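# Fetch carton from behind shelf bottles onto desk

## Task

Remove the carton that sits behind the line of bottles on the shelving unit and set it down on the desk, so that it rests there without the robot supporting it; at the end every bottle must still stand upright on its shelf, and the robot must not have fallen over or be left leaning.

## Robot and tools

ROBOT. A Hello Robot Stretch 3 with a single arm: a two-wheeled base, a lift that slides up and down a mast, and a telescoping arm that reaches out to the robot's RIGHT side. The gripper only goes forward or back when the base drives. The base measures 0.33 m long by 0.34 m wide and spins about the point midway between its drive wheels, 0.05 m behind its front edge. Stowed (arm in, wrist folded) the wrist pokes up to 0.06 m past the right side and a spin sweeps a 0.28 m radius; an unfolded, level gripper reaches beyond that.

FRAMES. Base frame: origin on the floor between the drive wheels, x forward, y left, z up. hand_pose is reported in it, located where the closed fingertips meet; with all wrist joints at zero its x points up, y back toward the mast, z to the rear. Odometry frame is the base frame where the scene began. Heading in base_odometry is positive leftward, -3.142 to 3.142, and counts wheel slip as motion.

execute_actions. Argument "actions" is a list holding one action or nothing (empty list = just report state and images). An action may contain "base", "joints", or both, plus optional "contact_limits"; all start at once. "base" holds exactly one key: translate_m, a straight-line offset in metres from the base's last reported position, forward positive, -1 to 1; or rotate_rad, an in-place turn offset in radians, left/counter-clockwise positive, -3.2 to 3.2. No sideways driving. "joints" is a single dict of absolute targets keyed by joint name: lift_m 0 to 1.1 (arm height on mast); arm_m 0 to 0.52 (extension); wrist_yaw_rad -1.345 to 4.42 (0 along the arm, positive toward the front, 3.0 folded over the base); wrist_pitch_rad -1.57 to 0.451 (0 level, negative tips fingers down); wrist_roll_rad -2.911 to 2.911 (0 = fingers side by side, level); gripper_m -0.089 to 0.179 (bigger = wider; true fingertip gap is about 0.007 m less when nearly shut, 0.025 m less when fully open, zero below 0.007); head_pan_rad -3.953 to 1.73 (0 forward, positive left, -1.57 along the arm); head_tilt_rad -1.53 to 0.419 (negative looks down). "contact_limits" accepts only arm_m: a motor_effort percentage (1 to 100) at which the arm's motion halts with contact_stop; smaller is gentler but too small stops instantly; it also caps holding force until the next action, and values above the maximum are clipped. "cameras" picks images: head_camera, nav_camera, wrist_camera or all; omitted/null/["all"] gives all, [] none. Unknown keys, names or out-of-range numbers reject the whole call with no motion. One action runs at most 15 s. Joints omitted from an action may still be driving toward older targets without the status showing it.

wait: seconds 0 to 10; commands nothing and returns the same report as an empty action.

zoom_image: camera plus region [x0, y0, x1, y1] in pixels of that camera's latest full image, origin top-left, at most 504 by 504. Image sizes: head_camera 896x504, nav_camera 672x504 (fisheye), wrist_camera 644x364.

finished_scene: scene number; ends the scene irreversibly after the last command has been held, and reports success. Call it only once the carton rests on the desk by itself and the bottles stand. Answering without a tool call ends everything.

RESULT LINES. joint_positions give current joint values (done tolerance about ±0.004 for lift, arm, gripper; ±0.02 yaw, roll, head; ±0.05 pitch). base_status and joint_status: done (for the base, wheels turned the full amount even if slipping), off_target (stopped short and may still be pushing), contact_stop, time_out, torque_fault; after the last three the old target is dropped. on_its_own lists uncommanded joints; its held at value is the target held, not the position. motor_effort is percent of maximum, positive toward larger values, with peak in brackets; readings are biased and noisy. An effort outside its rest range suggests pushing or carrying. Positive wheel effort pushes forward. lidar_m: 12 distances in 30 degree sectors, first straight ahead then counter-clockwise (4th left, 7th behind, 10th right), plane 0.17 m above floor, range 0.15 to 12 m, '-' = nothing; misses glass and thin legs, and parts are hidden by the robot. wrist_depth_mm and head_depth_mm: 7x7 grids of median depth in mm ('-' unknown); head grid is in the sideways image orientation. base_tilt in degrees, positive forward/right, with a fixed offset up to about 4. turned_by_wheels and turned_by_imu give turn since last report.

CAUTIONS. After contact_stop the arm or lift goes slack until recommanded; a slack lift can sag under load or be pushed up by closing fingers on a surface. Base, wrist and head have no contact stop. Wrist servos shut off for 10 s after sustained strain. Fold or unfold the wrist only with lift_m 0.32 to 0.95, wrist_pitch_rad -0.4 and roll near 0; once folded the lift can go to 0.25. With yaw below -0.4 keep pitch at -0.5 or lower. Fast base motion (0.30 m/s) needs lift below 0.30, arm below 0.03 and yaw above 2.54. Grip by sending gripper_m smaller than the object's width; release with at least 0.02 above the touching value; resend a different value to re-squeeze. Pushing against something rigid with the gripper above about 0.45 m, or driving while the gripper is caught, or snagging furniture (especially reversing) can tip the robot; undo in small steps, free the gripper, and lower lift to about 0.2 if it stays tilted. Avoid knocking bottles, dropping the carton, slamming or pushing hard. The world keeps running while you deliberate; loose items may occasionally be bumped.

Each tool is called as name(argument=value, ...), one argument or row to a line, values as JSON.

## Session

execute_actions(
  actions=[],
)

Scene clock: 0.00 s.
base_odometry: x=+0.000 y=+0.000 heading=+0.000 (m, m, rad; odometry frame)
turned_by_wheels: +0.000 (rad since the last result)
turned_by_imu: +0.000 (rad since the last result)
base_tilt: forward=+0.0 right=-0.3 (deg)
lidar_m: 1.29 1.28 1.41 2.18 2.68 2.57 2.12 2.08 2.03 1.64 2.06 1.58
head_depth_mm: 1436 1449 1468 1482 1489 1520 1540 / 1377 1392 1401 1415 1436 1438 1464 / 1319 1338 1356 1370 1372 1387 1410 / 1275 1297 1301 1312 1326 1337 1362 / 1229 1244 1249 1266 1268 1289 1294 / 1187 1200 1208 1215 1227 1231 1260 / 1154 1159 1167 1179 1188 1203 1207
base_status: not commanded
joint_positions: lift_m=+0.594 arm_m=-0.002 wrist_yaw_rad=+2.944 wrist_pitch_rad=-0.416 wrist_roll_rad=+0.016 gripper_m=+0.037 head_pan_rad=+0.020 head_tilt_rad=+0.014
joint_status: not commanded
motor_effort: left_wheel=+1 right_wheel=+1 lift_m=+36 arm_m=+0 wrist_yaw_rad=+0 wrist_pitch_rad=+8 wrist_roll_rad=+1 gripper_m=+0 head_pan_rad=-1 head_tilt_rad=+2 (%)
hand_pose: x=+0.0228 y=+0.0771 z=+0.6070 quat_wxyz=(+0.214, +0.708, +0.076, +0.669) (m; base frame)
wrist_depth_mm: - - - - - - - / - - - - - - - / - - - - - - - / - - - - - - - / - - - - - - - / 935 926 - 889 - 905 890 / 815 798 790 803 763 761 761
pictures: head_camera (sideways: a quarter turn clockwise sets it upright), nav_camera (sideways: a quarter turn counterclockwise sets it upright), wrist_camera
Images, in order (width x height): head_camera 896x504, nav_camera 672x504, wrist_camera 644x364.

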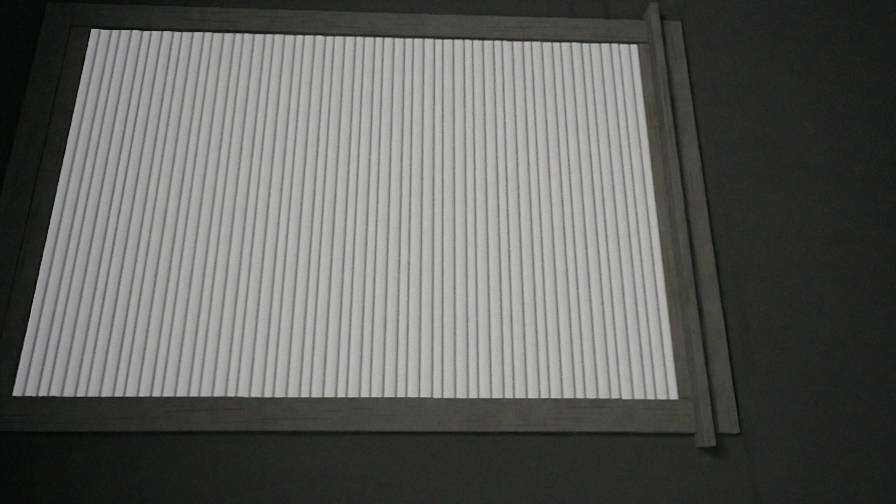

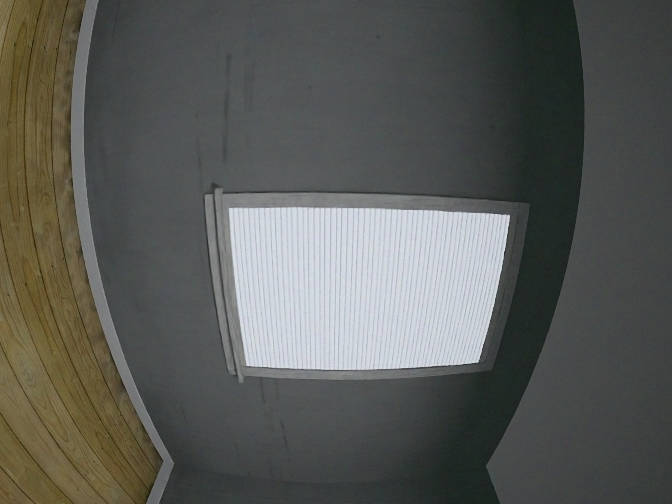

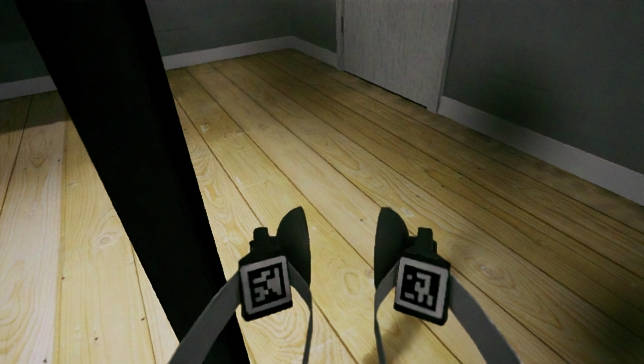

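execute_actions(
  actions=[
    {"joints":{"head_pan_rad":-1.6,"head_tilt_rad":-0.4}},
  ],
  cameras=["nav_camera","head_camera"],
)

execute_actions(
  actions=[
    {"joints":{"head_pan_rad":-3.3,"lift_m":0.27}},
  ],
  cameras=["nav_camera","head_camera"],
)

Scene clock: 5.17 s.
base_odometry: x=+0.000 y=+0.000 heading=+0.000 (m, m, rad; odometry frame)
turned_by_wheels: +0.000 (rad since the last result)
turned_by_imu: +0.001 (rad since the last result)
base_tilt: forward=+0.0 right=-0.4 (deg)
lidar_m: 1.29 1.28 1.41 2.19 2.68 2.57 2.12 2.08 2.02 1.64 2.07 1.57
head_depth_mm: 1750 1889 2550 2745 2181 1703 1395 / 1906 1992 2011 2207 2146 1683 1400 / 1936 2094 2280 2406 2135 1689 1393 / 1870 2035 2191 2393 2067 1690 1382 / 1824 1943 2036 1815 2003 1691 1392 / 1515 1612 1870 2110 2066 1679 1383 / 1733 1856 1968 2132 2144 1695 1381
base_status: not commanded
joint_positions: lift_m=+0.594 arm_m=-0.002 wrist_yaw_rad=+2.944 wrist_pitch_rad=-0.416 wrist_roll_rad=+0.016 gripper_m=+0.037 head_pan_rad=-1.593 head_tilt_rad=-0.395
joint_status: all done
motor_effort: left_wheel=+1(0) right_wheel=+0(0) lift_m=+37(36) arm_m=+0(0) wrist_yaw_rad=+0(0) wrist_pitch_rad=+8(8) wrist_roll_rad=+1(1) gripper_m=+1(0) head_pan_rad=-5(53) head_tilt_rad=-4(34) (%)
hand_pose: x=+0.0228 y=+0.0771 z=+0.6070 quat_wxyz=(+0.214, +0.708, +0.076, +0.669) (m; base frame)
wrist_depth_mm: - - - - - - - / - - - - - - - / - - - - - - - / - - - - - - - / - - - - - - - / 919 937 - 896 - 895 887 / 828 796 799 790 780 781 757
pictures: head_camera (sideways: a quarter turn clockwise sets it upright), nav_camera (sideways: a quarter turn counterclockwise sets it upright)
Images, in order (width x height): head_camera 896x504, nav_camera 672x504.

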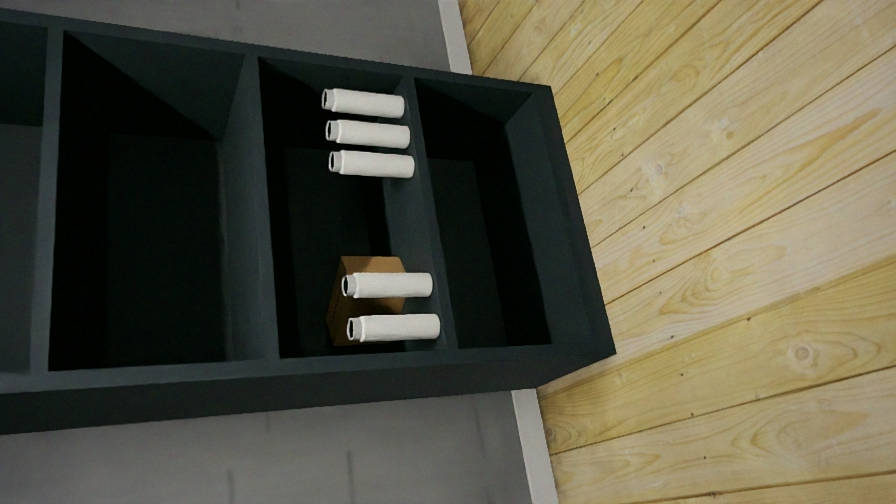

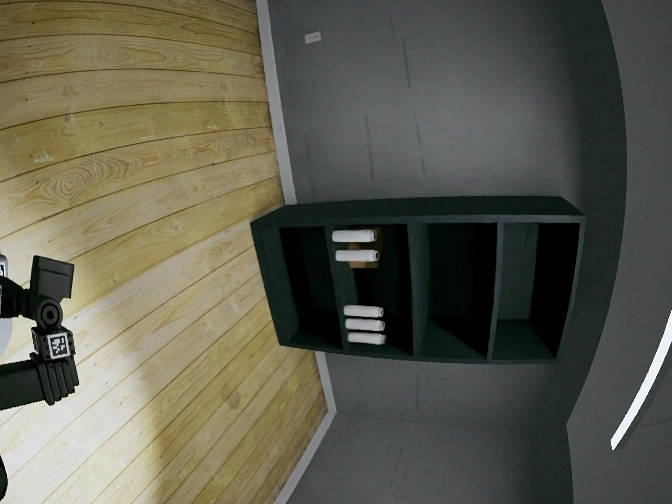

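Scene clock: 8.93 s.
base_odometry: x=+0.000 y=+0.000 heading=+0.000 (m, m, rad; odometry frame)
turned_by_wheels: +0.000 (rad since the last result)
turned_by_imu: +0.001 (rad since the last result)
base_tilt: forward=-0.1 right=-0.3 (deg)
lidar_m: 1.29 1.28 1.41 2.18 2.68 2.58 2.12 2.08 2.02 1.64 2.07 1.57
head_depth_mm: 2909 3116 3444 2991 2173 1687 1400 / 2741 2944 3285 2991 2183 1700 1388 / 2588 2864 3065 3005 2164 1695 1389 / 2458 2659 2849 2995 2178 1699 1397 / 2328 2526 2623 2563 2159 1698 1382 / 2253 2370 2525 2505 2132 1680 1386 / 2149 2290 2374 2375 2139 1681 1391
base_status: not commanded
joint_positions: lift_m=+0.271 arm_m=-0.002 wrist_yaw_rad=+2.944 wrist_pitch_rad=-0.416 wrist_roll_rad=+0.016 gripper_m=+0.037 head_pan_rad=-3.293 head_tilt_rad=-0.395
joint_status: all done
motor_effort: left_wheel=+1(0) right_wheel=-1(0) lift_m=+14(33) arm_m=+0(0) wrist_yaw_rad=+0(0) wrist_pitch_rad=+8(8) wrist_roll_rad=+1(1) gripper_m=+0(1) head_pan_rad=-5(55) head_tilt_rad=-4(4) (%)
hand_pose: x=+0.0228 y=+0.0771 z=+0.2839 quat_wxyz=(+0.214, +0.708, +0.076, +0.669) (m; base frame)
wrist_depth_mm: - - - - - - - / - - - - - - - / 976 - 943 909 892 899 901 / 754 - 752 720 693 689 673 / 611 616 614 584 586 571 562 / 515 509 - 511 - 491 484 / 466 - - - 426 427 417
pictures: head_camera (sideways: a quarter turn clockwise sets it upright), nav_camera (sideways: a quarter turn counterclockwise sets it upright)
Images, in order (width x height): head_camera 896x504, nav_camera 672x504.

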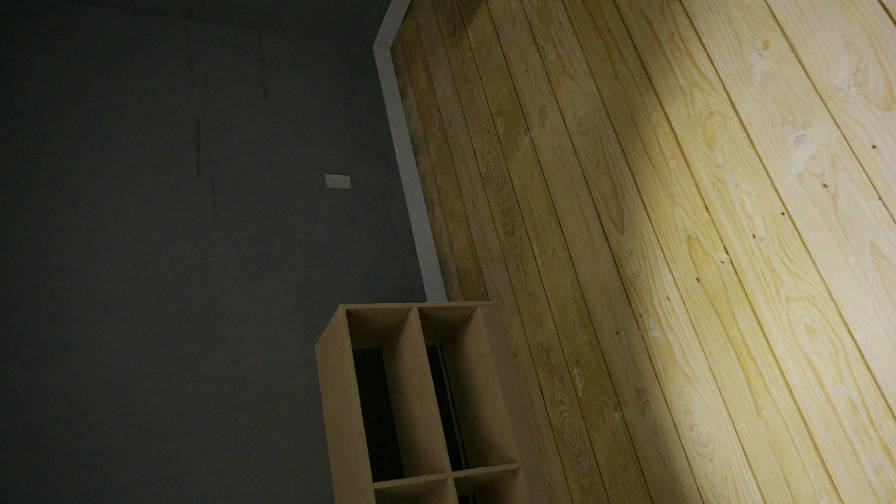

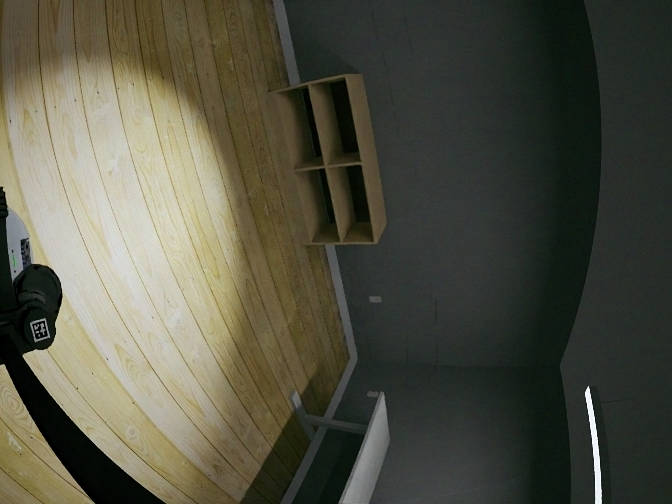

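execute_actions(
  actions=[
    {"base":{"rotate_rad":1.39},"joints":{"head_pan_rad":-1.57,"head_tilt_rad":-0.75}},
  ],
  cameras=[],
)

execute_actions(
  actions=[
    {"base":{"translate_m":-1.0}},
  ],
  cameras=[],
)

execute_actions(
  actions=[
    {"base":{"translate_m":-0.2}},
  ],
  cameras=[],
)

execute_actions(
  actions=[
    {"base":{"rotate_rad":-1.02}},
  ],
  cameras=[],
)

execute_actions(
  actions=[
    {"joints":{"lift_m":0.6}},
  ],
  cameras=[],
)

execute_actions(
  actions=[
    {"joints":{"wrist_yaw_rad":0,"wrist_pitch_rad":-0.2}},
  ],
)

Scene clock: 29.97 s.
base_odometry: x=+0.000 y=+0.000 heading=+1.390 (m, m, rad; odometry frame)
turned_by_wheels: +1.390 (rad since the last result)
turned_by_imu: +1.361 (rad since the last result)
base_tilt: forward=+0.0 right=-0.3 (deg)
lidar_m: 1.73 2.22 2.57 2.31 2.09 2.54 2.02 1.64 1.87 1.33 1.28 1.32
head_depth_mm: 1654 1944 2142 1790 1524 1329 1164 / 1527 1763 2042 1798 1513 1324 1167 / 1417 1641 1935 1797 1517 1325 1166 / 1323 1539 1775 1793 1519 1317 1159 / 1256 1441 1654 1759 1527 1320 1168 / 1189 1346 1538 1704 1517 1323 1157 / 1141 1279 1433 1633 1508 1316 1159
base_status: done
joint_positions: lift_m=+0.271 arm_m=-0.002 wrist_yaw_rad=+2.944 wrist_pitch_rad=-0.416 wrist_roll_rad=+0.016 gripper_m=+0.037 head_pan_rad=-1.577 head_tilt_rad=-0.741
joint_status: all done
motor_effort: left_wheel=+0(4) right_wheel=+1(9) lift_m=+14(14) arm_m=+0(0) wrist_yaw_rad=-1(0) wrist_pitch_rad=+8(8) wrist_roll_rad=+1(1) gripper_m=+0(1) head_pan_rad=+4(54) head_tilt_rad=-6(39) (%)
hand_pose: x=+0.0228 y=+0.0771 z=+0.2839 quat_wxyz=(+0.214, +0.708, +0.076, +0.669) (m; base frame)
wrist_depth_mm: - - - - - - - / - - - - - - - / 967 - 960 907 894 860 867 / 759 - 713 710 704 695 699 / 616 605 619 594 587 563 570 / 515 508 - 507 - 487 487 / 465 - - - 426 423 417
pictures: none
No camera images: the call's "cameras" was empty. Leave "cameras" out to get every camera's image.

Scene clock: 34.97 s.
base_odometry: x=-0.180 y=-0.984 heading=+1.390 (m, m, rad; odometry frame)
turned_by_wheels: +0.000 (rad since the last result)
turned_by_imu: -0.006 (rad since the last result)
base_tilt: forward=+0.0 right=-0.3 (deg)
lidar_m: 2.46 3.08 2.41 1.67 1.95 1.81 1.04 0.77 1.26 1.68 1.80 1.85
head_depth_mm: 1395 1531 1691 1747 1522 1320 1163 / 1566 1711 1894 1788 1520 1316 1164 / 1754 1955 2094 1794 1526 1322 1166 / 1914 2159 2195 1791 1518 1312 1164 / 1819 2053 2179 1789 1524 1315 1165 / 1702 1932 2090 1792 1524 1311 1164 / 1619 1806 1991 1800 1510 1316 1160
base_status: done
joint_positions: lift_m=+0.271 arm_m=-0.002 wrist_yaw_rad=+2.944 wrist_pitch_rad=-0.416 wrist_roll_rad=+0.016 gripper_m=+0.037 head_pan_rad=-1.577 head_tilt_rad=-0.741
joint_status: not commanded
motor_effort: left_wheel=+0(5) right_wheel=+1(6) lift_m=+14(15) arm_m=+0(0) wrist_yaw_rad=+0(1) wrist_pitch_rad=+8(8) wrist_roll_rad=+1(1) gripper_m=-1(1) head_pan_rad=+4(4) head_tilt_rad=-6(6) (%)
hand_pose: x=+0.0228 y=+0.0771 z=+0.2839 quat_wxyz=(+0.214, +0.708, +0.076, +0.669) (m; base frame)
wrist_depth_mm: - - - - - - - / - - - - - - - / 950 - 924 916 882 869 857 / 759 - 727 713 700 697 698 / 598 597 629 583 604 571 568 / 511 516 - 514 - 492 484 / 461 - - - 427 423 419
pictures: none
No camera images: the call's "cameras" was empty. Leave "cameras" out to get every camera's image.

Scene clock: 37.43 s.
base_odometry: x=-0.216 y=-1.180 heading=+1.390 (m, m, rad; odometry frame)
turned_by_wheels: +0.000 (rad since the last result)
turned_by_imu: -0.001 (rad since the last result)
base_tilt: forward=+0.0 right=-0.3 (deg)
lidar_m: 2.60 3.29 2.48 1.66 1.85 0.87 0.85 1.04 0.63 1.45 1.91 1.96
head_depth_mm: 1206 1314 1437 1600 1529 1205 1170 / 1340 1463 1637 1744 1519 1318 1169 / 1513 1688 1902 1801 1510 1320 1165 / 1722 1960 2113 1791 1505 1315 1164 / 1894 2152 2171 1786 1516 1315 1158 / 1807 2036 2163 1786 1507 1315 1158 / 1720 1916 2075 1782 1511 1319 1154
base_status: done
joint_positions: lift_m=+0.271 arm_m=-0.002 wrist_yaw_rad=+2.944 wrist_pitch_rad=-0.416 wrist_roll_rad=+0.016 gripper_m=+0.037 head_pan_rad=-1.577 head_tilt_rad=-0.741
joint_status: not commanded
motor_effort: left_wheel=+0(6) right_wheel=+1(8) lift_m=+14(14) arm_m=+0(0) wrist_yaw_rad=-1(0) wrist_pitch_rad=+8(8) wrist_roll_rad=+1(1) gripper_m=+0(1) head_pan_rad=+3(4) head_tilt_rad=-6(6) (%)
hand_pose: x=+0.0228 y=+0.0771 z=+0.2839 quat_wxyz=(+0.214, +0.708, +0.076, +0.669) (m; base frame)
wrist_depth_mm: - - - - - - - / - - - - - - - / 993 - 935 914 887 882 874 / 740 - 734 705 707 697 661 / 612 608 612 599 588 570 563 / 528 516 - 510 - 487 488 / 458 - - - 430 427 422
pictures: none
No camera images: the call's "cameras" was empty. Leave "cameras" out to get every camera's image.

Scene clock: 39.33 s.
base_odometry: x=-0.216 y=-1.180 heading=+0.370 (m, m, rad; odometry frame)
turned_by_wheels: -1.020 (rad since the last result)
turned_by_imu: -0.998 (rad since the last result)
base_tilt: forward=+0.0 right=-0.2 (deg)
lidar_m: 1.91 1.98 2.71 3.26 2.50 1.66 1.84 0.85 0.86 0.89 0.63 1.50
head_depth_mm: 872 649 1179 999 1350 1273 1170 / 869 647 1181 1055 1347 1266 1161 / 871 645 1153 1027 1338 1265 1165 / 868 644 957 972 1338 1272 1158 / 865 643 1090 997 1339 1266 1163 / 866 643 1145 832 1022 1260 1158 / 784 639 781 839 1452 1308 1161
base_status: done
joint_positions: lift_m=+0.271 arm_m=-0.002 wrist_yaw_rad=+2.944 wrist_pitch_rad=-0.416 wrist_roll_rad=+0.016 gripper_m=+0.037 head_pan_rad=-1.577 head_tilt_rad=-0.741
joint_status: not commanded
motor_effort: left_wheel=+2(7) right_wheel=-2(7) lift_m=+14(14) arm_m=+0(0) wrist_yaw_rad=+0(0) wrist_pitch_rad=+8(8) wrist_roll_rad=+1(1) gripper_m=+0(0) head_pan_rad=+4(3) head_tilt_rad=-6(6) (%)
hand_pose: x=+0.0228 y=+0.0771 z=+0.2839 quat_wxyz=(+0.214, +0.708, +0.076, +0.669) (m; base frame)
wrist_depth_mm: - - - - - - - / - - - - - - - / 985 - 965 904 882 886 864 / 738 - 738 699 692 695 662 / 611 604 621 585 615 571 566 / 520 503 - 513 - 492 485 / 457 - - - 426 428 415
pictures: none
No camera images: the call's "cameras" was empty. Leave "cameras" out to get every camera's image.

Scene clock: 43.17 s.
base_odometry: x=-0.216 y=-1.180 heading=+0.370 (m, m, rad; odometry frame)
turned_by_wheels: +0.000 (rad since the last result)
turned_by_imu: +0.001 (rad since the last result)
base_tilt: forward=+0.0 right=-0.3 (deg)
lidar_m: 1.91 1.98 2.71 3.26 2.50 1.66 1.84 0.85 0.86 0.89 0.64 1.50
head_depth_mm: 870 648 1183 1001 1345 1275 1176 / 873 648 1178 1053 1346 1272 1198 / 867 647 1151 1027 1338 1276 1183 / 868 645 955 975 1346 1265 1210 / 866 644 1091 991 1342 1268 1182 / 863 642 1141 829 1021 1257 1159 / 786 640 778 839 1449 1312 1166
base_status: not commanded
joint_positions: lift_m=+0.599 arm_m=-0.002 wrist_yaw_rad=+2.944 wrist_pitch_rad=-0.416 wrist_roll_rad=+0.016 gripper_m=+0.037 head_pan_rad=-1.577 head_tilt_rad=-0.741
joint_status: all done
motor_effort: left_wheel=+1(1) right_wheel=-2(3) lift_m=+57(60) arm_m=+0(0) wrist_yaw_rad=+0(0) wrist_pitch_rad=+8(8) wrist_roll_rad=+1(1) gripper_m=-1(0) head_pan_rad=+4(3) head_tilt_rad=-5(5) (%)
hand_pose: x=+0.0228 y=+0.0771 z=+0.6124 quat_wxyz=(+0.214, +0.708, +0.076, +0.669) (m; base frame)
wrist_depth_mm: - - - - - - - / - - - - - - - / - - - - - - - / - - - - - - - / - - - - - - - / 930 934 - 895 - 918 894 / 817 810 797 789 775 796 768
pictures: none
No camera images: the call's "cameras" was empty. Leave "cameras" out to get every camera's image.

Scene clock: 45.63 s.
base_odometry: x=-0.216 y=-1.180 heading=+0.370 (m, m, rad; odometry frame)
turned_by_wheels: +0.000 (rad since the last result)
turned_by_imu: +0.000 (rad since the last result)
base_tilt: forward=+0.0 right=-0.3 (deg)
lidar_m: 1.91 1.98 2.71 3.27 2.50 1.66 1.84 0.85 0.86 0.89 0.63 1.50
head_depth_mm: 870 650 1178 1003 1345 1269 1173 / 871 647 1175 1048 1345 1273 1199 / 874 649 1157 1026 1336 1264 1193 / 868 643 956 977 1337 1277 1141 / 867 641 1087 990 1341 1273 1163 / 868 642 1142 835 1016 1258 1159 / 783 640 778 836 1449 1312 1161
base_status: not commanded
joint_positions: lift_m=+0.599 arm_m=-0.002 wrist_yaw_rad=+0.002 wrist_pitch_rad=-0.221 wrist_roll_rad=+0.016 gripper_m=+0.037 head_pan_rad=-1.577 head_tilt_rad=-0.741
joint_status: all done
motor_effort: left_wheel=+1(1) right_wheel=-1(2) lift_m=+57(56) arm_m=+0(0) wrist_yaw_rad=-2(2) wrist_pitch_rad=+11(12) wrist_roll_rad=+1(1) gripper_m=-1(0) head_pan_rad=+4(4) head_tilt_rad=-6(6) (%)
hand_pose: x=-0.0209 y=-0.3879 z=+0.6583 quat_wxyz=(+0.698, +0.078, -0.708, -0.078) (m; base frame)
wrist_depth_mm: 328 385 697 747 732 738 725 / 344 364 700 509 785 783 357 / 371 381 401 520 743 804 375 / 928 410 438 486 531 541 398 / 985 423 422 416 425 408 400 / - 481 672 942 - 970 800 / 972 521 828 846 859 837 780
pictures: head_camera (sideways: a quarter turn clockwise sets it upright), nav_camera (sideways: a quarter turn counterclockwise sets it upright), wrist_camera
Images, in order (width x height): head_camera 896x504, nav_camera 672x504, wrist_camera 644x364.

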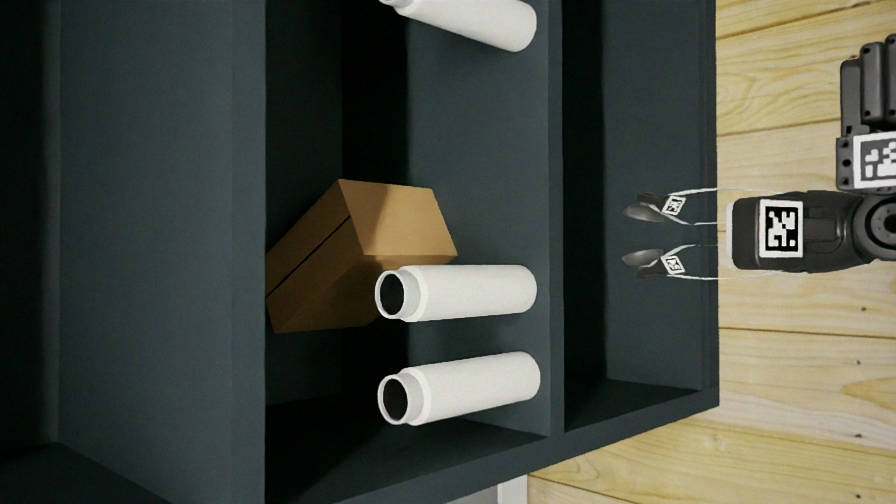

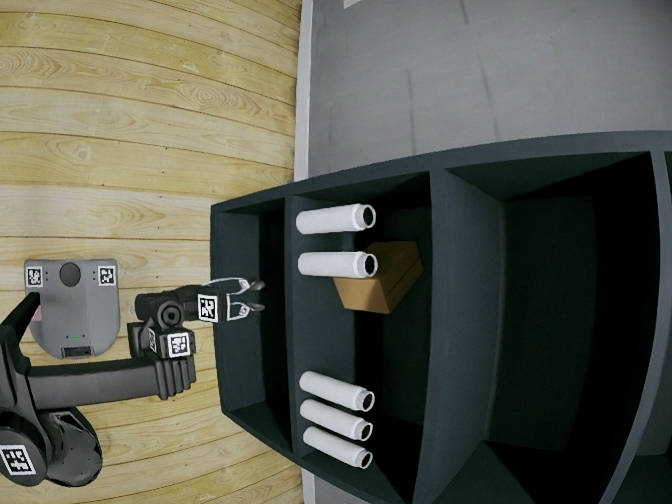

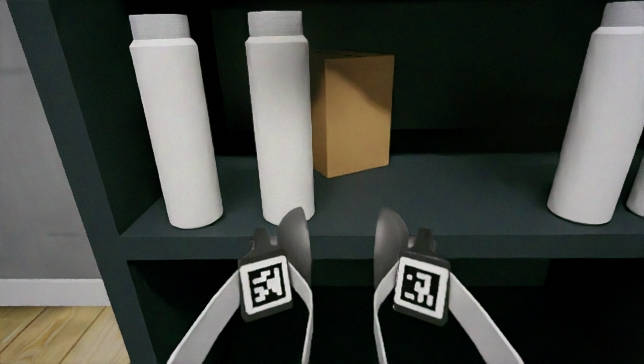

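execute_actions(
  actions=[
    {"base":{"translate_m":-0.25},"joints":{"wrist_yaw_rad":0.48,"wrist_pitch_rad":0.02,"gripper_m":0.179,"lift_m":0.53,"arm_m":0.15,"head_pan_rad":-1.4}},
  ],
)

Scene clock: 70.50 s.
base_odometry: x=-0.449 y=-1.271 heading=+0.370 (m, m, rad; odometry frame)
turned_by_wheels: +0.000 (rad since the last result)
turned_by_imu: +0.000 (rad since the last result)
base_tilt: forward=+0.0 right=-0.3 (deg)
lidar_m: 2.15 2.24 3.04 3.29 1.84 1.45 1.59 1.51 0.69 1.04 0.76 1.50
head_depth_mm: 853 649 1145 810 932 1267 1176 / 854 646 1168 818 952 1287 1149 / 864 645 1176 1049 1343 - 1166 / 878 642 1169 1038 1343 1263 1165 / 897 641 985 1018 1354 1280 1163 / 888 642 1200 888 1360 1294 1159 / 887 665 1093 946 1203 1288 1159
base_status: done
joint_positions: lift_m=+0.531 arm_m=+0.150 wrist_yaw_rad=+0.479 wrist_pitch_rad=-0.001 wrist_roll_rad=+0.016 gripper_m=+0.179 head_pan_rad=-1.407 head_tilt_rad=-0.741
joint_status: all done
motor_effort: left_wheel=+1(1) right_wheel=-1(8) lift_m=+14(52) arm_m=+3(5) wrist_yaw_rad=+1(3) wrist_pitch_rad=+11(12) wrist_roll_rad=+1(1) gripper_m=-1(98) head_pan_rad=+4(24) head_tilt_rad=-6(6) (%)
hand_pose: x=+0.0966 y=-0.5222 z=+0.6451 quat_wxyz=(+0.682, +0.169, -0.692, +0.166) (m; base frame)
wrist_depth_mm: 404 474 621 715 641 560 509 / 426 376 321 736 649 569 521 / 433 383 332 434 435 585 527 / - 403 344 449 646 609 546 / - 415 351 455 457 496 534 / - 361 350 356 350 354 - / - 517 339 287 271 269 256
pictures: head_camera (sideways: a quarter turn clockwise sets it upright), nav_camera (sideways: a quarter turn counterclockwise sets it upright), wrist_camera
Images, in order (width x height): head_camera 896x504, nav_camera 672x504, wrist_camera 644x364.

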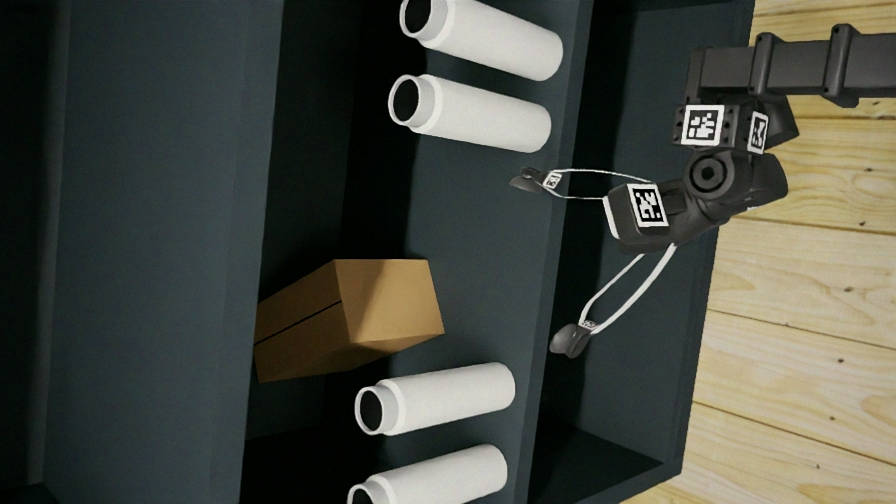

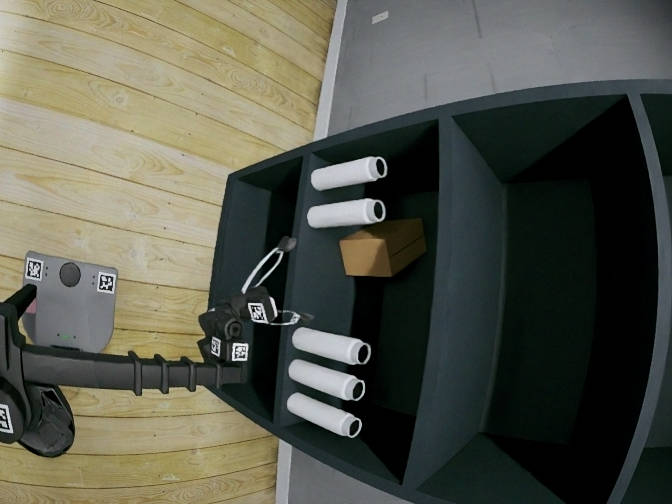

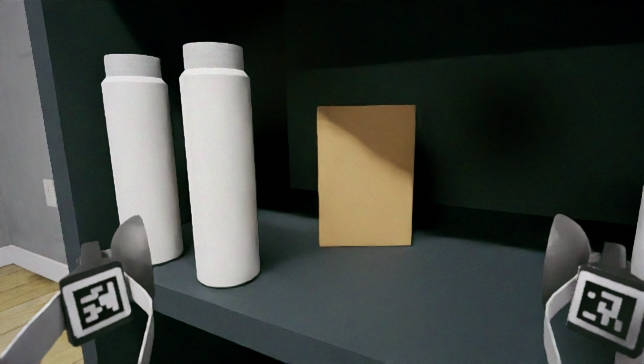

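execute_actions(
  actions=[
    {"base":{"translate_m":0.04},"joints":{"arm_m":0.30}},
  ],
  cameras=["head_camera","wrist_camera"],
)

Scene clock: 85.13 s.
base_odometry: x=-0.412 y=-1.256 heading=+0.370 (m, m, rad; odometry frame)
turned_by_wheels: +0.000 (rad since the last result)
turned_by_imu: +0.001 (rad since the last result)
base_tilt: forward=+0.0 right=-0.3 (deg)
lidar_m: 2.11 2.20 2.96 3.26 1.87 1.48 1.63 1.50 0.71 1.04 0.74 1.50
head_depth_mm: 852 648 1145 826 933 1251 1188 / 854 647 1172 1006 - 1262 1164 / 864 643 1173 1081 1335 1267 1165 / 872 644 1041 1026 1352 1276 1159 / 894 643 1035 993 1360 1274 1159 / 890 642 1198 952 1344 1289 1160 / 841 665 980 904 1156 1289 1154
base_status: done
joint_positions: lift_m=+0.531 arm_m=+0.300 wrist_yaw_rad=+0.479 wrist_pitch_rad=-0.001 wrist_roll_rad=+0.016 gripper_m=+0.179 head_pan_rad=-1.407 head_tilt_rad=-0.741
joint_status: all done
motor_effort: left_wheel=+2(5) right_wheel=-3(4) lift_m=+14(14) arm_m=+3(5) wrist_yaw_rad=+1(1) wrist_pitch_rad=+11(11) wrist_roll_rad=+1(1) gripper_m=+1(1) head_pan_rad=+4(4) head_tilt_rad=-6(6) (%)
hand_pose: x=+0.0966 y=-0.6721 z=+0.6452 quat_wxyz=(+0.682, +0.169, -0.692, +0.166) (m; base frame)
wrist_depth_mm: 170 433 574 556 486 439 391 / 170 439 578 570 501 444 402 / 173 206 573 279 280 449 410 / 176 204 582 287 289 467 415 / 182 224 509 295 433 461 421 / 187 360 353 305 319 352 - / 195 212 276 270 272 269 255
pictures: head_camera (sideways: a quarter turn clockwise sets it upright), wrist_camera
Images, in order (width x height): head_camera 896x504, wrist_camera 644x364.

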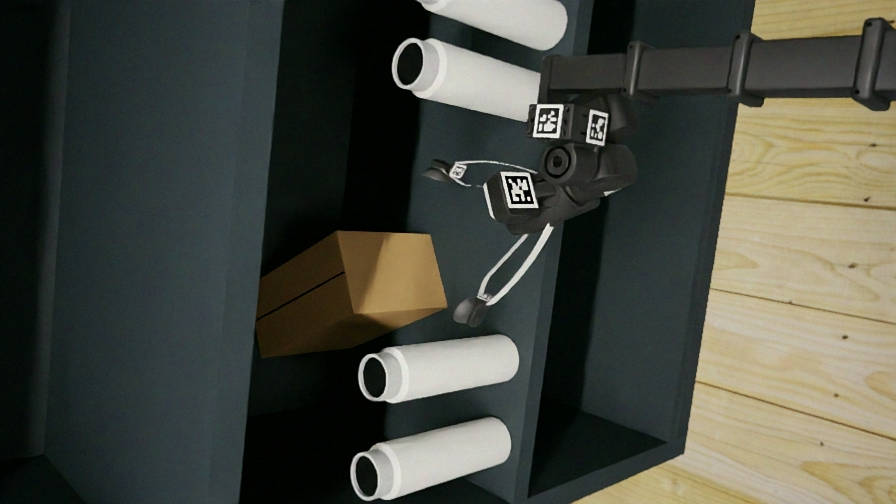

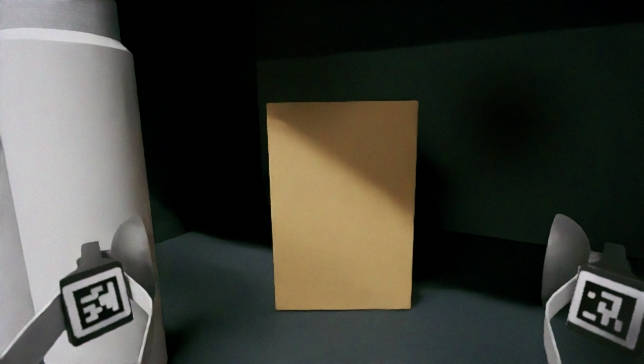

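execute_actions(
  actions=[
    {"joints":{"gripper_m":0.13}},
  ],
  cameras=[],
)

execute_actions(
  actions=[
    {"base":{"translate_m":0.035},"joints":{"arm_m":0.375}},
  ],
  cameras=["head_camera","wrist_camera"],
)

Scene clock: 90.53 s.
base_odometry: x=-0.412 y=-1.256 heading=+0.370 (m, m, rad; odometry frame)
turned_by_wheels: +0.000 (rad since the last result)
turned_by_imu: +0.001 (rad since the last result)
base_tilt: forward=+0.0 right=-0.3 (deg)
lidar_m: 2.12 2.20 2.95 3.24 1.88 1.48 1.63 1.50 0.71 1.04 0.74 1.50
head_depth_mm: 855 649 1148 826 933 1242 1186 / 851 646 1167 1003 - 1268 1169 / 867 646 1174 1051 1337 1271 1166 / 877 644 1038 1020 1369 1264 1158 / 888 643 1036 994 1363 1284 1164 / 890 641 1203 955 1348 1286 1166 / 841 667 977 903 1149 1291 1159
base_status: not commanded
joint_positions: lift_m=+0.531 arm_m=+0.300 wrist_yaw_rad=+0.479 wrist_pitch_rad=-0.001 wrist_roll_rad=+0.016 gripper_m=+0.130 head_pan_rad=-1.407 head_tilt_rad=-0.741
joint_status: all done
motor_effort: left_wheel=+2(1) right_wheel=-2(1) lift_m=+14(14) arm_m=+3(3) wrist_yaw_rad=+1(0) wrist_pitch_rad=+11(11) wrist_roll_rad=+1(1) gripper_m=+0(100) head_pan_rad=+4(4) head_tilt_rad=-6(5) (%)
hand_pose: x=+0.0966 y=-0.6721 z=+0.6452 quat_wxyz=(+0.682, +0.169, -0.692, +0.166) (m; base frame)
wrist_depth_mm: 169 436 565 556 485 435 387 / 171 437 565 576 501 449 400 / 173 207 561 278 283 460 401 / 178 206 598 287 288 461 419 / 181 199 509 298 424 468 424 / 187 194 356 307 315 - 344 / 193 220 275 273 272 264 268
pictures: none
No camera images: the call's "cameras" was empty. Leave "cameras" out to get every camera's image.

Scene clock: 92.40 s.
base_odometry: x=-0.379 y=-1.244 heading=+0.370 (m, m, rad; odometry frame)
turned_by_wheels: +0.000 (rad since the last result)
turned_by_imu: +0.000 (rad since the last result)
base_tilt: forward=+0.1 right=-0.3 (deg)
lidar_m: 2.08 2.15 2.91 3.26 1.89 1.51 1.66 1.50 0.73 1.04 0.72 1.50
head_depth_mm: 856 648 1147 802 932 1251 1184 / 855 647 1165 1078 1371 1263 1160 / 868 645 1169 1078 1366 1269 1161 / 875 644 972 1013 1346 1274 1162 / 893 644 1072 898 1366 1280 1160 / 887 641 1167 970 1309 1287 1164 / 799 664 890 908 1138 1306 1160
base_status: done
joint_positions: lift_m=+0.531 arm_m=+0.375 wrist_yaw_rad=+0.479 wrist_pitch_rad=-0.001 wrist_roll_rad=+0.016 gripper_m=+0.130 head_pan_rad=-1.407 head_tilt_rad=-0.741
joint_status: all done
motor_effort: left_wheel=+2(4) right_wheel=-1(4) lift_m=+13(14) arm_m=+2(6) wrist_yaw_rad=+0(0) wrist_pitch_rad=+11(11) wrist_roll_rad=+1(1) gripper_m=-1(1) head_pan_rad=+3(3) head_tilt_rad=-6(6) (%)
hand_pose: x=+0.0966 y=-0.7471 z=+0.6452 quat_wxyz=(+0.682, +0.169, -0.692, +0.166) (m; base frame)
wrist_depth_mm: 324 398 520 478 413 370 332 / 326 402 499 475 416 377 344 / 336 411 477 196 196 383 347 / 343 403 477 204 202 398 355 / 348 401 211 208 208 409 362 / 344 379 319 215 215 - 345 / 276 263 261 222 222 262 266
pictures: head_camera (sideways: a quarter turn clockwise sets it upright), wrist_camera
Images, in order (width x height): head_camera 896x504, wrist_camera 644x364.

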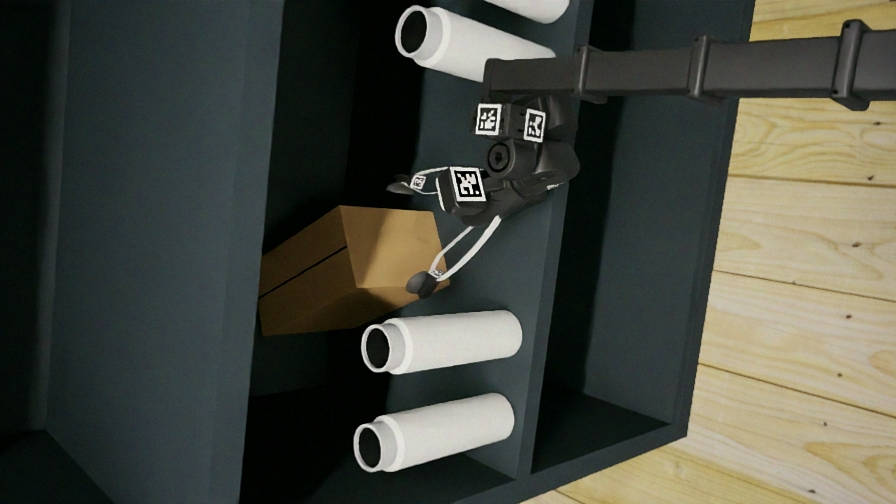

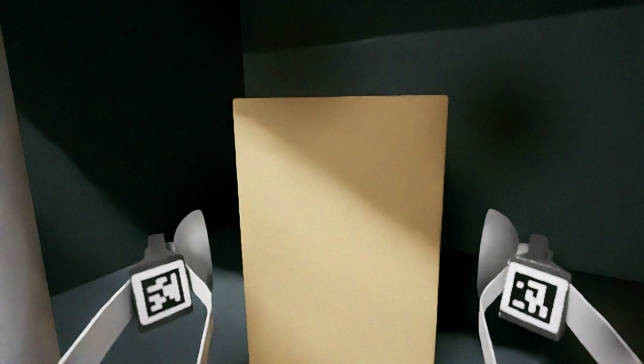

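execute_actions(
  actions=[
    {"base":{"translate_m":0.026},"joints":{"arm_m":0.42,"gripper_m":0.172}},
  ],
  cameras=["head_camera","wrist_camera"],
)

execute_actions(
  actions=[
    {"base":{"translate_m":0.024},"joints":{"arm_m":0.465}},
  ],
  cameras=["head_camera","wrist_camera"],
)

Scene clock: 99.30 s.
base_odometry: x=-0.355 y=-1.234 heading=+0.370 (m, m, rad; odometry frame)
turned_by_wheels: +0.000 (rad since the last result)
turned_by_imu: +0.001 (rad since the last result)
base_tilt: forward=+0.0 right=-0.3 (deg)
lidar_m: 2.06 2.13 2.89 3.24 1.92 1.53 1.69 1.50 0.75 1.04 0.70 1.50
head_depth_mm: 855 647 1147 819 935 1257 1185 / 854 647 1170 1103 1344 1266 1162 / 866 644 1162 1052 1355 1269 1160 / 880 642 974 997 1331 1266 1158 / 891 643 1167 881 1366 1275 1168 / 889 642 1124 913 1222 1289 1168 / 770 663 854 902 1413 1318 1163
base_status: done
joint_positions: lift_m=+0.531 arm_m=+0.420 wrist_yaw_rad=+0.479 wrist_pitch_rad=-0.001 wrist_roll_rad=+0.016 gripper_m=+0.172 head_pan_rad=-1.407 head_tilt_rad=-0.741
joint_status: all done
motor_effort: left_wheel=+1(4) right_wheel=-3(3) lift_m=+14(14) arm_m=+3(3) wrist_yaw_rad=+1(0) wrist_pitch_rad=+11(11) wrist_roll_rad=+1(1) gripper_m=+1(98) head_pan_rad=+4(4) head_tilt_rad=-6(6) (%)
hand_pose: x=+0.0966 y=-0.7921 z=+0.6452 quat_wxyz=(+0.682, +0.169, -0.692, +0.166) (m; base frame)
wrist_depth_mm: 305 365 454 422 370 333 302 / 307 371 473 425 375 330 303 / 311 380 145 145 144 333 312 / 318 382 151 149 148 343 320 / 317 398 155 154 153 359 321 / 317 361 160 157 158 320 - / - 275 165 164 162 269 256
pictures: head_camera (sideways: a quarter turn clockwise sets it upright), wrist_camera
Images, in order (width x height): head_camera 896x504, wrist_camera 644x364.

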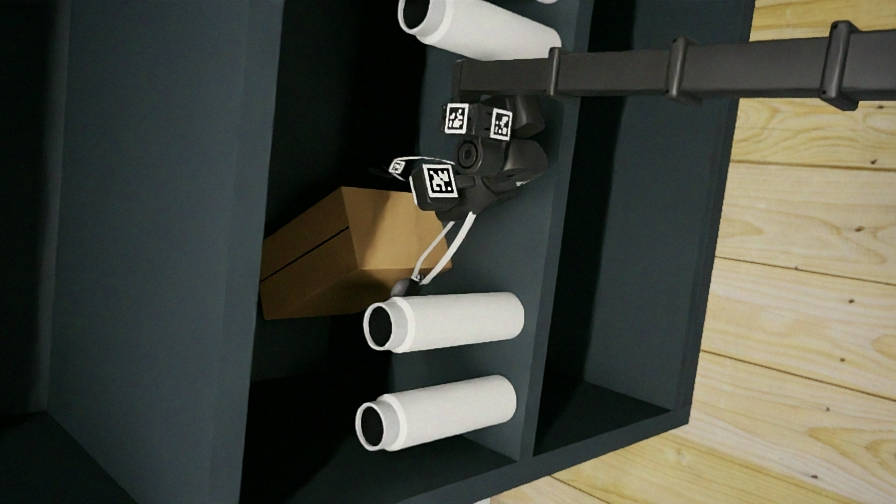

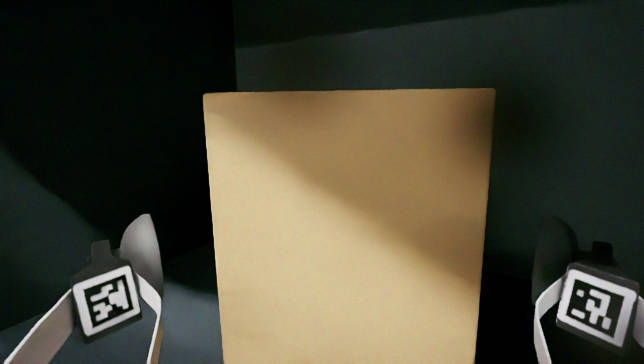

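Scene clock: 100.73 s.
base_odometry: x=-0.332 y=-1.226 heading=+0.370 (m, m, rad; odometry frame)
turned_by_wheels: +0.000 (rad since the last result)
turned_by_imu: +0.000 (rad since the last result)
base_tilt: forward=+0.0 right=-0.2 (deg)
lidar_m: 2.03 2.11 2.88 3.27 1.93 1.55 1.72 1.50 0.76 1.04 0.69 1.50
head_depth_mm: 853 649 1145 1015 905 1242 1187 / 854 646 1166 1111 947 1263 1161 / 864 646 1005 995 1339 1272 1160 / 880 643 1000 993 1340 1268 1161 / 890 642 1188 901 1370 1289 1164 / 845 643 1049 892 1154 1285 1162 / 729 665 802 896 1444 1318 1159
base_status: done
joint_positions: lift_m=+0.531 arm_m=+0.465 wrist_yaw_rad=+0.479 wrist_pitch_rad=-0.001 wrist_roll_rad=+0.016 gripper_m=+0.172 head_pan_rad=-1.407 head_tilt_rad=-0.741
joint_status: all done
motor_effort: left_wheel=+0(4) right_wheel=+0(4) lift_m=+13(14) arm_m=+3(1) wrist_yaw_rad=+1(1) wrist_pitch_rad=+11(11) wrist_roll_rad=+1(1) gripper_m=+0(2) head_pan_rad=+4(4) head_tilt_rad=-6(6) (%)
hand_pose: x=+0.0966 y=-0.8371 z=+0.6452 quat_wxyz=(+0.682, +0.169, -0.692, +0.166) (m; base frame)
wrist_depth_mm: 285 347 415 376 328 293 266 / 290 330 412 368 322 99 267 / 291 319 100 101 101 101 273 / 294 332 104 104 104 104 281 / 296 324 107 107 107 107 284 / 292 111 110 110 110 110 - / - 264 114 114 114 114 255
pictures: head_camera (sideways: a quarter turn clockwise sets it upright), wrist_camera
Images, in order (width x height): head_camera 896x504, wrist_camera 644x364.

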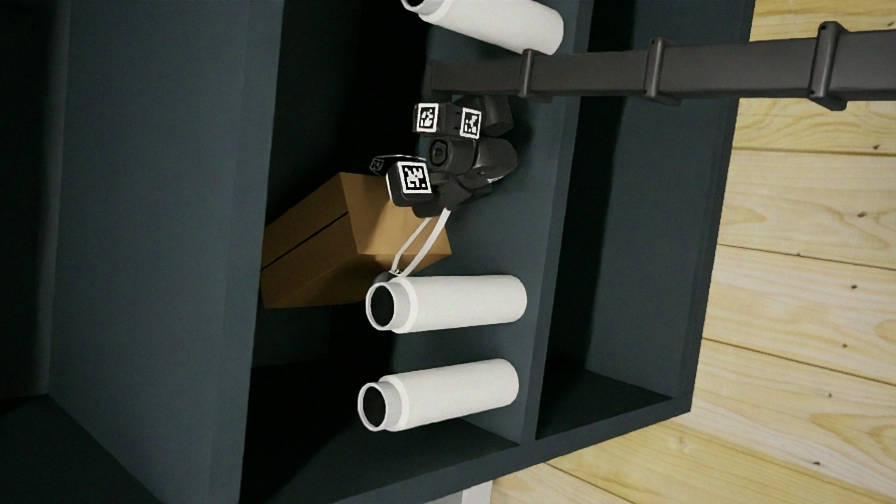

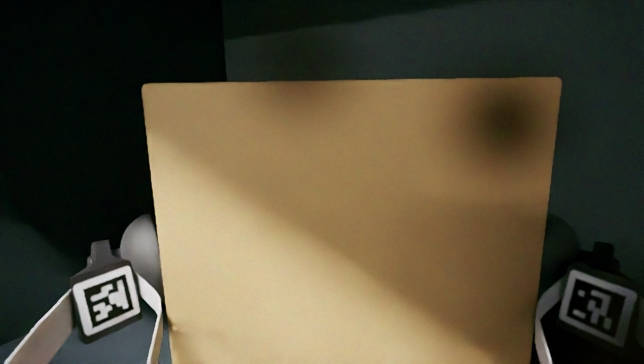

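The fingers are as deep as they go. Grip and lift.

execute_actions(
  actions=[
    {"joints":{"gripper_m":0.03}},
  ],
  cameras=[],
)

execute_actions(
  actions=[
    {"joints":{"lift_m":0.565}},
  ],
  cameras=["head_camera","wrist_camera"],
)

Scene clock: 105.43 s.
base_odometry: x=-0.332 y=-1.226 heading=+0.370 (m, m, rad; odometry frame)
turned_by_wheels: +0.000 (rad since the last result)
turned_by_imu: +0.001 (rad since the last result)
base_tilt: forward=+0.0 right=-0.3 (deg)
lidar_m: 2.03 2.10 2.88 3.27 1.93 1.55 1.71 1.51 0.76 1.04 0.69 1.50
head_depth_mm: 854 647 1149 1013 904 1242 1188 / 851 646 1167 1108 949 1261 1166 / 864 646 1066 1007 1333 1276 1171 / 878 644 1003 995 1337 1267 1166 / 891 643 1164 908 1367 1286 1166 / 843 642 1048 890 1161 1288 1154 / 733 668 804 898 1449 1310 1164
base_status: not commanded
joint_positions: lift_m=+0.531 arm_m=+0.465 wrist_yaw_rad=+0.481 wrist_pitch_rad=-0.001 wrist_roll_rad=+0.016 gripper_m=+0.046 head_pan_rad=-1.407 head_tilt_rad=-0.741
joint_status: gripper_m off_target (ended at +0.046, target +0.030)
motor_effort: left_wheel=+1(1) right_wheel=+1(2) lift_m=+14(13) arm_m=+3(3) wrist_yaw_rad=-1(0) wrist_pitch_rad=+11(11) wrist_roll_rad=+1(1) gripper_m=-100(100) head_pan_rad=+4(3) head_tilt_rad=-6(6) (%)
hand_pose: x=+0.0971 y=-0.8369 z=+0.6452 quat_wxyz=(+0.682, +0.170, -0.692, +0.167) (m; base frame)
wrist_depth_mm: 284 344 415 375 328 294 263 / 289 342 409 368 322 286 271 / 289 341 110 112 114 116 279 / 292 357 113 115 117 120 282 / 299 351 116 118 121 124 284 / 302 - 120 122 125 127 290 / 284 266 124 126 129 133 254
pictures: none
No camera images: the call's "cameras" was empty. Leave "cameras" out to get every camera's image.

Scene clock: 106.57 s.
base_odometry: x=-0.332 y=-1.226 heading=+0.370 (m, m, rad; odometry frame)
turned_by_wheels: +0.000 (rad since the last result)
turned_by_imu: +0.000 (rad since the last result)
base_tilt: forward=+0.0 right=-0.4 (deg)
lidar_m: 2.03 2.11 2.87 3.27 1.93 1.55 1.72 1.50 0.76 1.04 0.69 1.50
head_depth_mm: 855 648 1146 1012 897 1249 1185 / 854 646 1169 - 951 1266 1166 / 867 646 980 1002 1342 1269 1164 / 878 645 970 994 1342 1270 1166 / 893 641 1169 907 1371 1288 1164 / 841 642 1049 890 1152 1285 1160 / 732 667 804 897 1450 1302 1161
base_status: not commanded
joint_positions: lift_m=+0.564 arm_m=+0.465 wrist_yaw_rad=+0.491 wrist_pitch_rad=-0.023 wrist_roll_rad=+0.016 gripper_m=+0.038 head_pan_rad=-1.407 head_tilt_rad=-0.741
joint_status: all done
on_its_own: gripper_m is held at +0.035, not at your +0.030, by its stall guard, which is still easing
motor_effort: left_wheel=+0(1) right_wheel=+2(2) lift_m=+59(60) arm_m=+3(3) wrist_yaw_rad=-9(9) wrist_pitch_rad=+24(24) wrist_roll_rad=+0(1) gripper_m=-58(100) head_pan_rad=+4(4) head_tilt_rad=-6(6) (%)
hand_pose: x=+0.0991 y=-0.8351 z=+0.6728 quat_wxyz=(+0.683, +0.181, -0.689, +0.162) (m; base frame)
wrist_depth_mm: 281 340 419 374 329 289 263 / 285 343 408 372 327 290 272 / 288 339 113 116 119 122 274 / 290 356 116 119 121 124 281 / 297 343 118 121 124 127 288 / 298 - 120 123 126 129 291 / 293 300 123 125 129 132 289
pictures: head_camera (sideways: a quarter turn clockwise sets it upright), wrist_camera
Images, in order (width x height): head_camera 896x504, wrist_camera 644x364.

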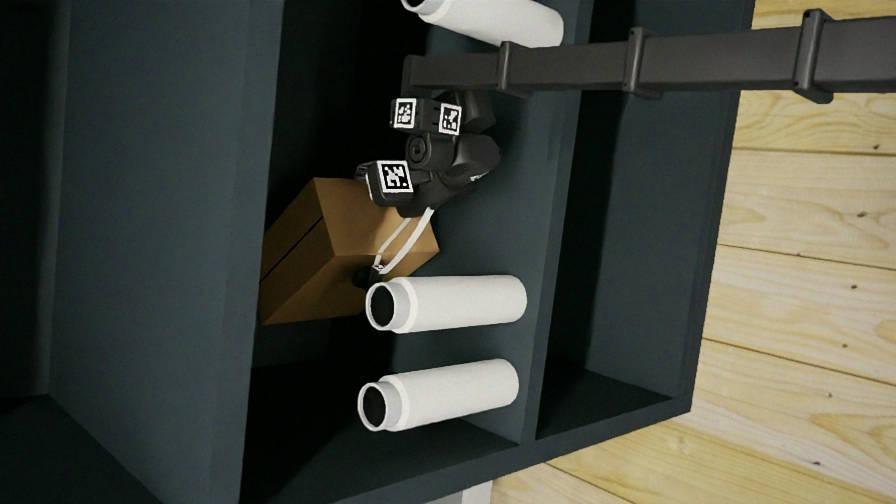

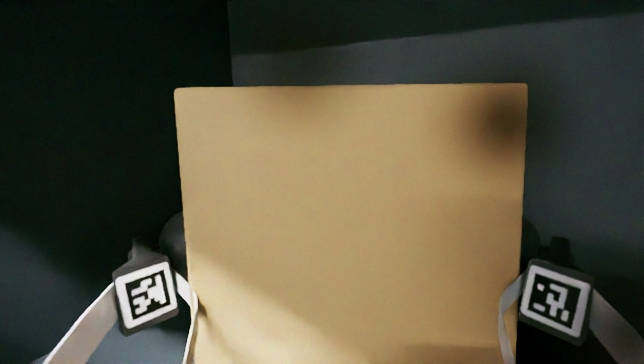

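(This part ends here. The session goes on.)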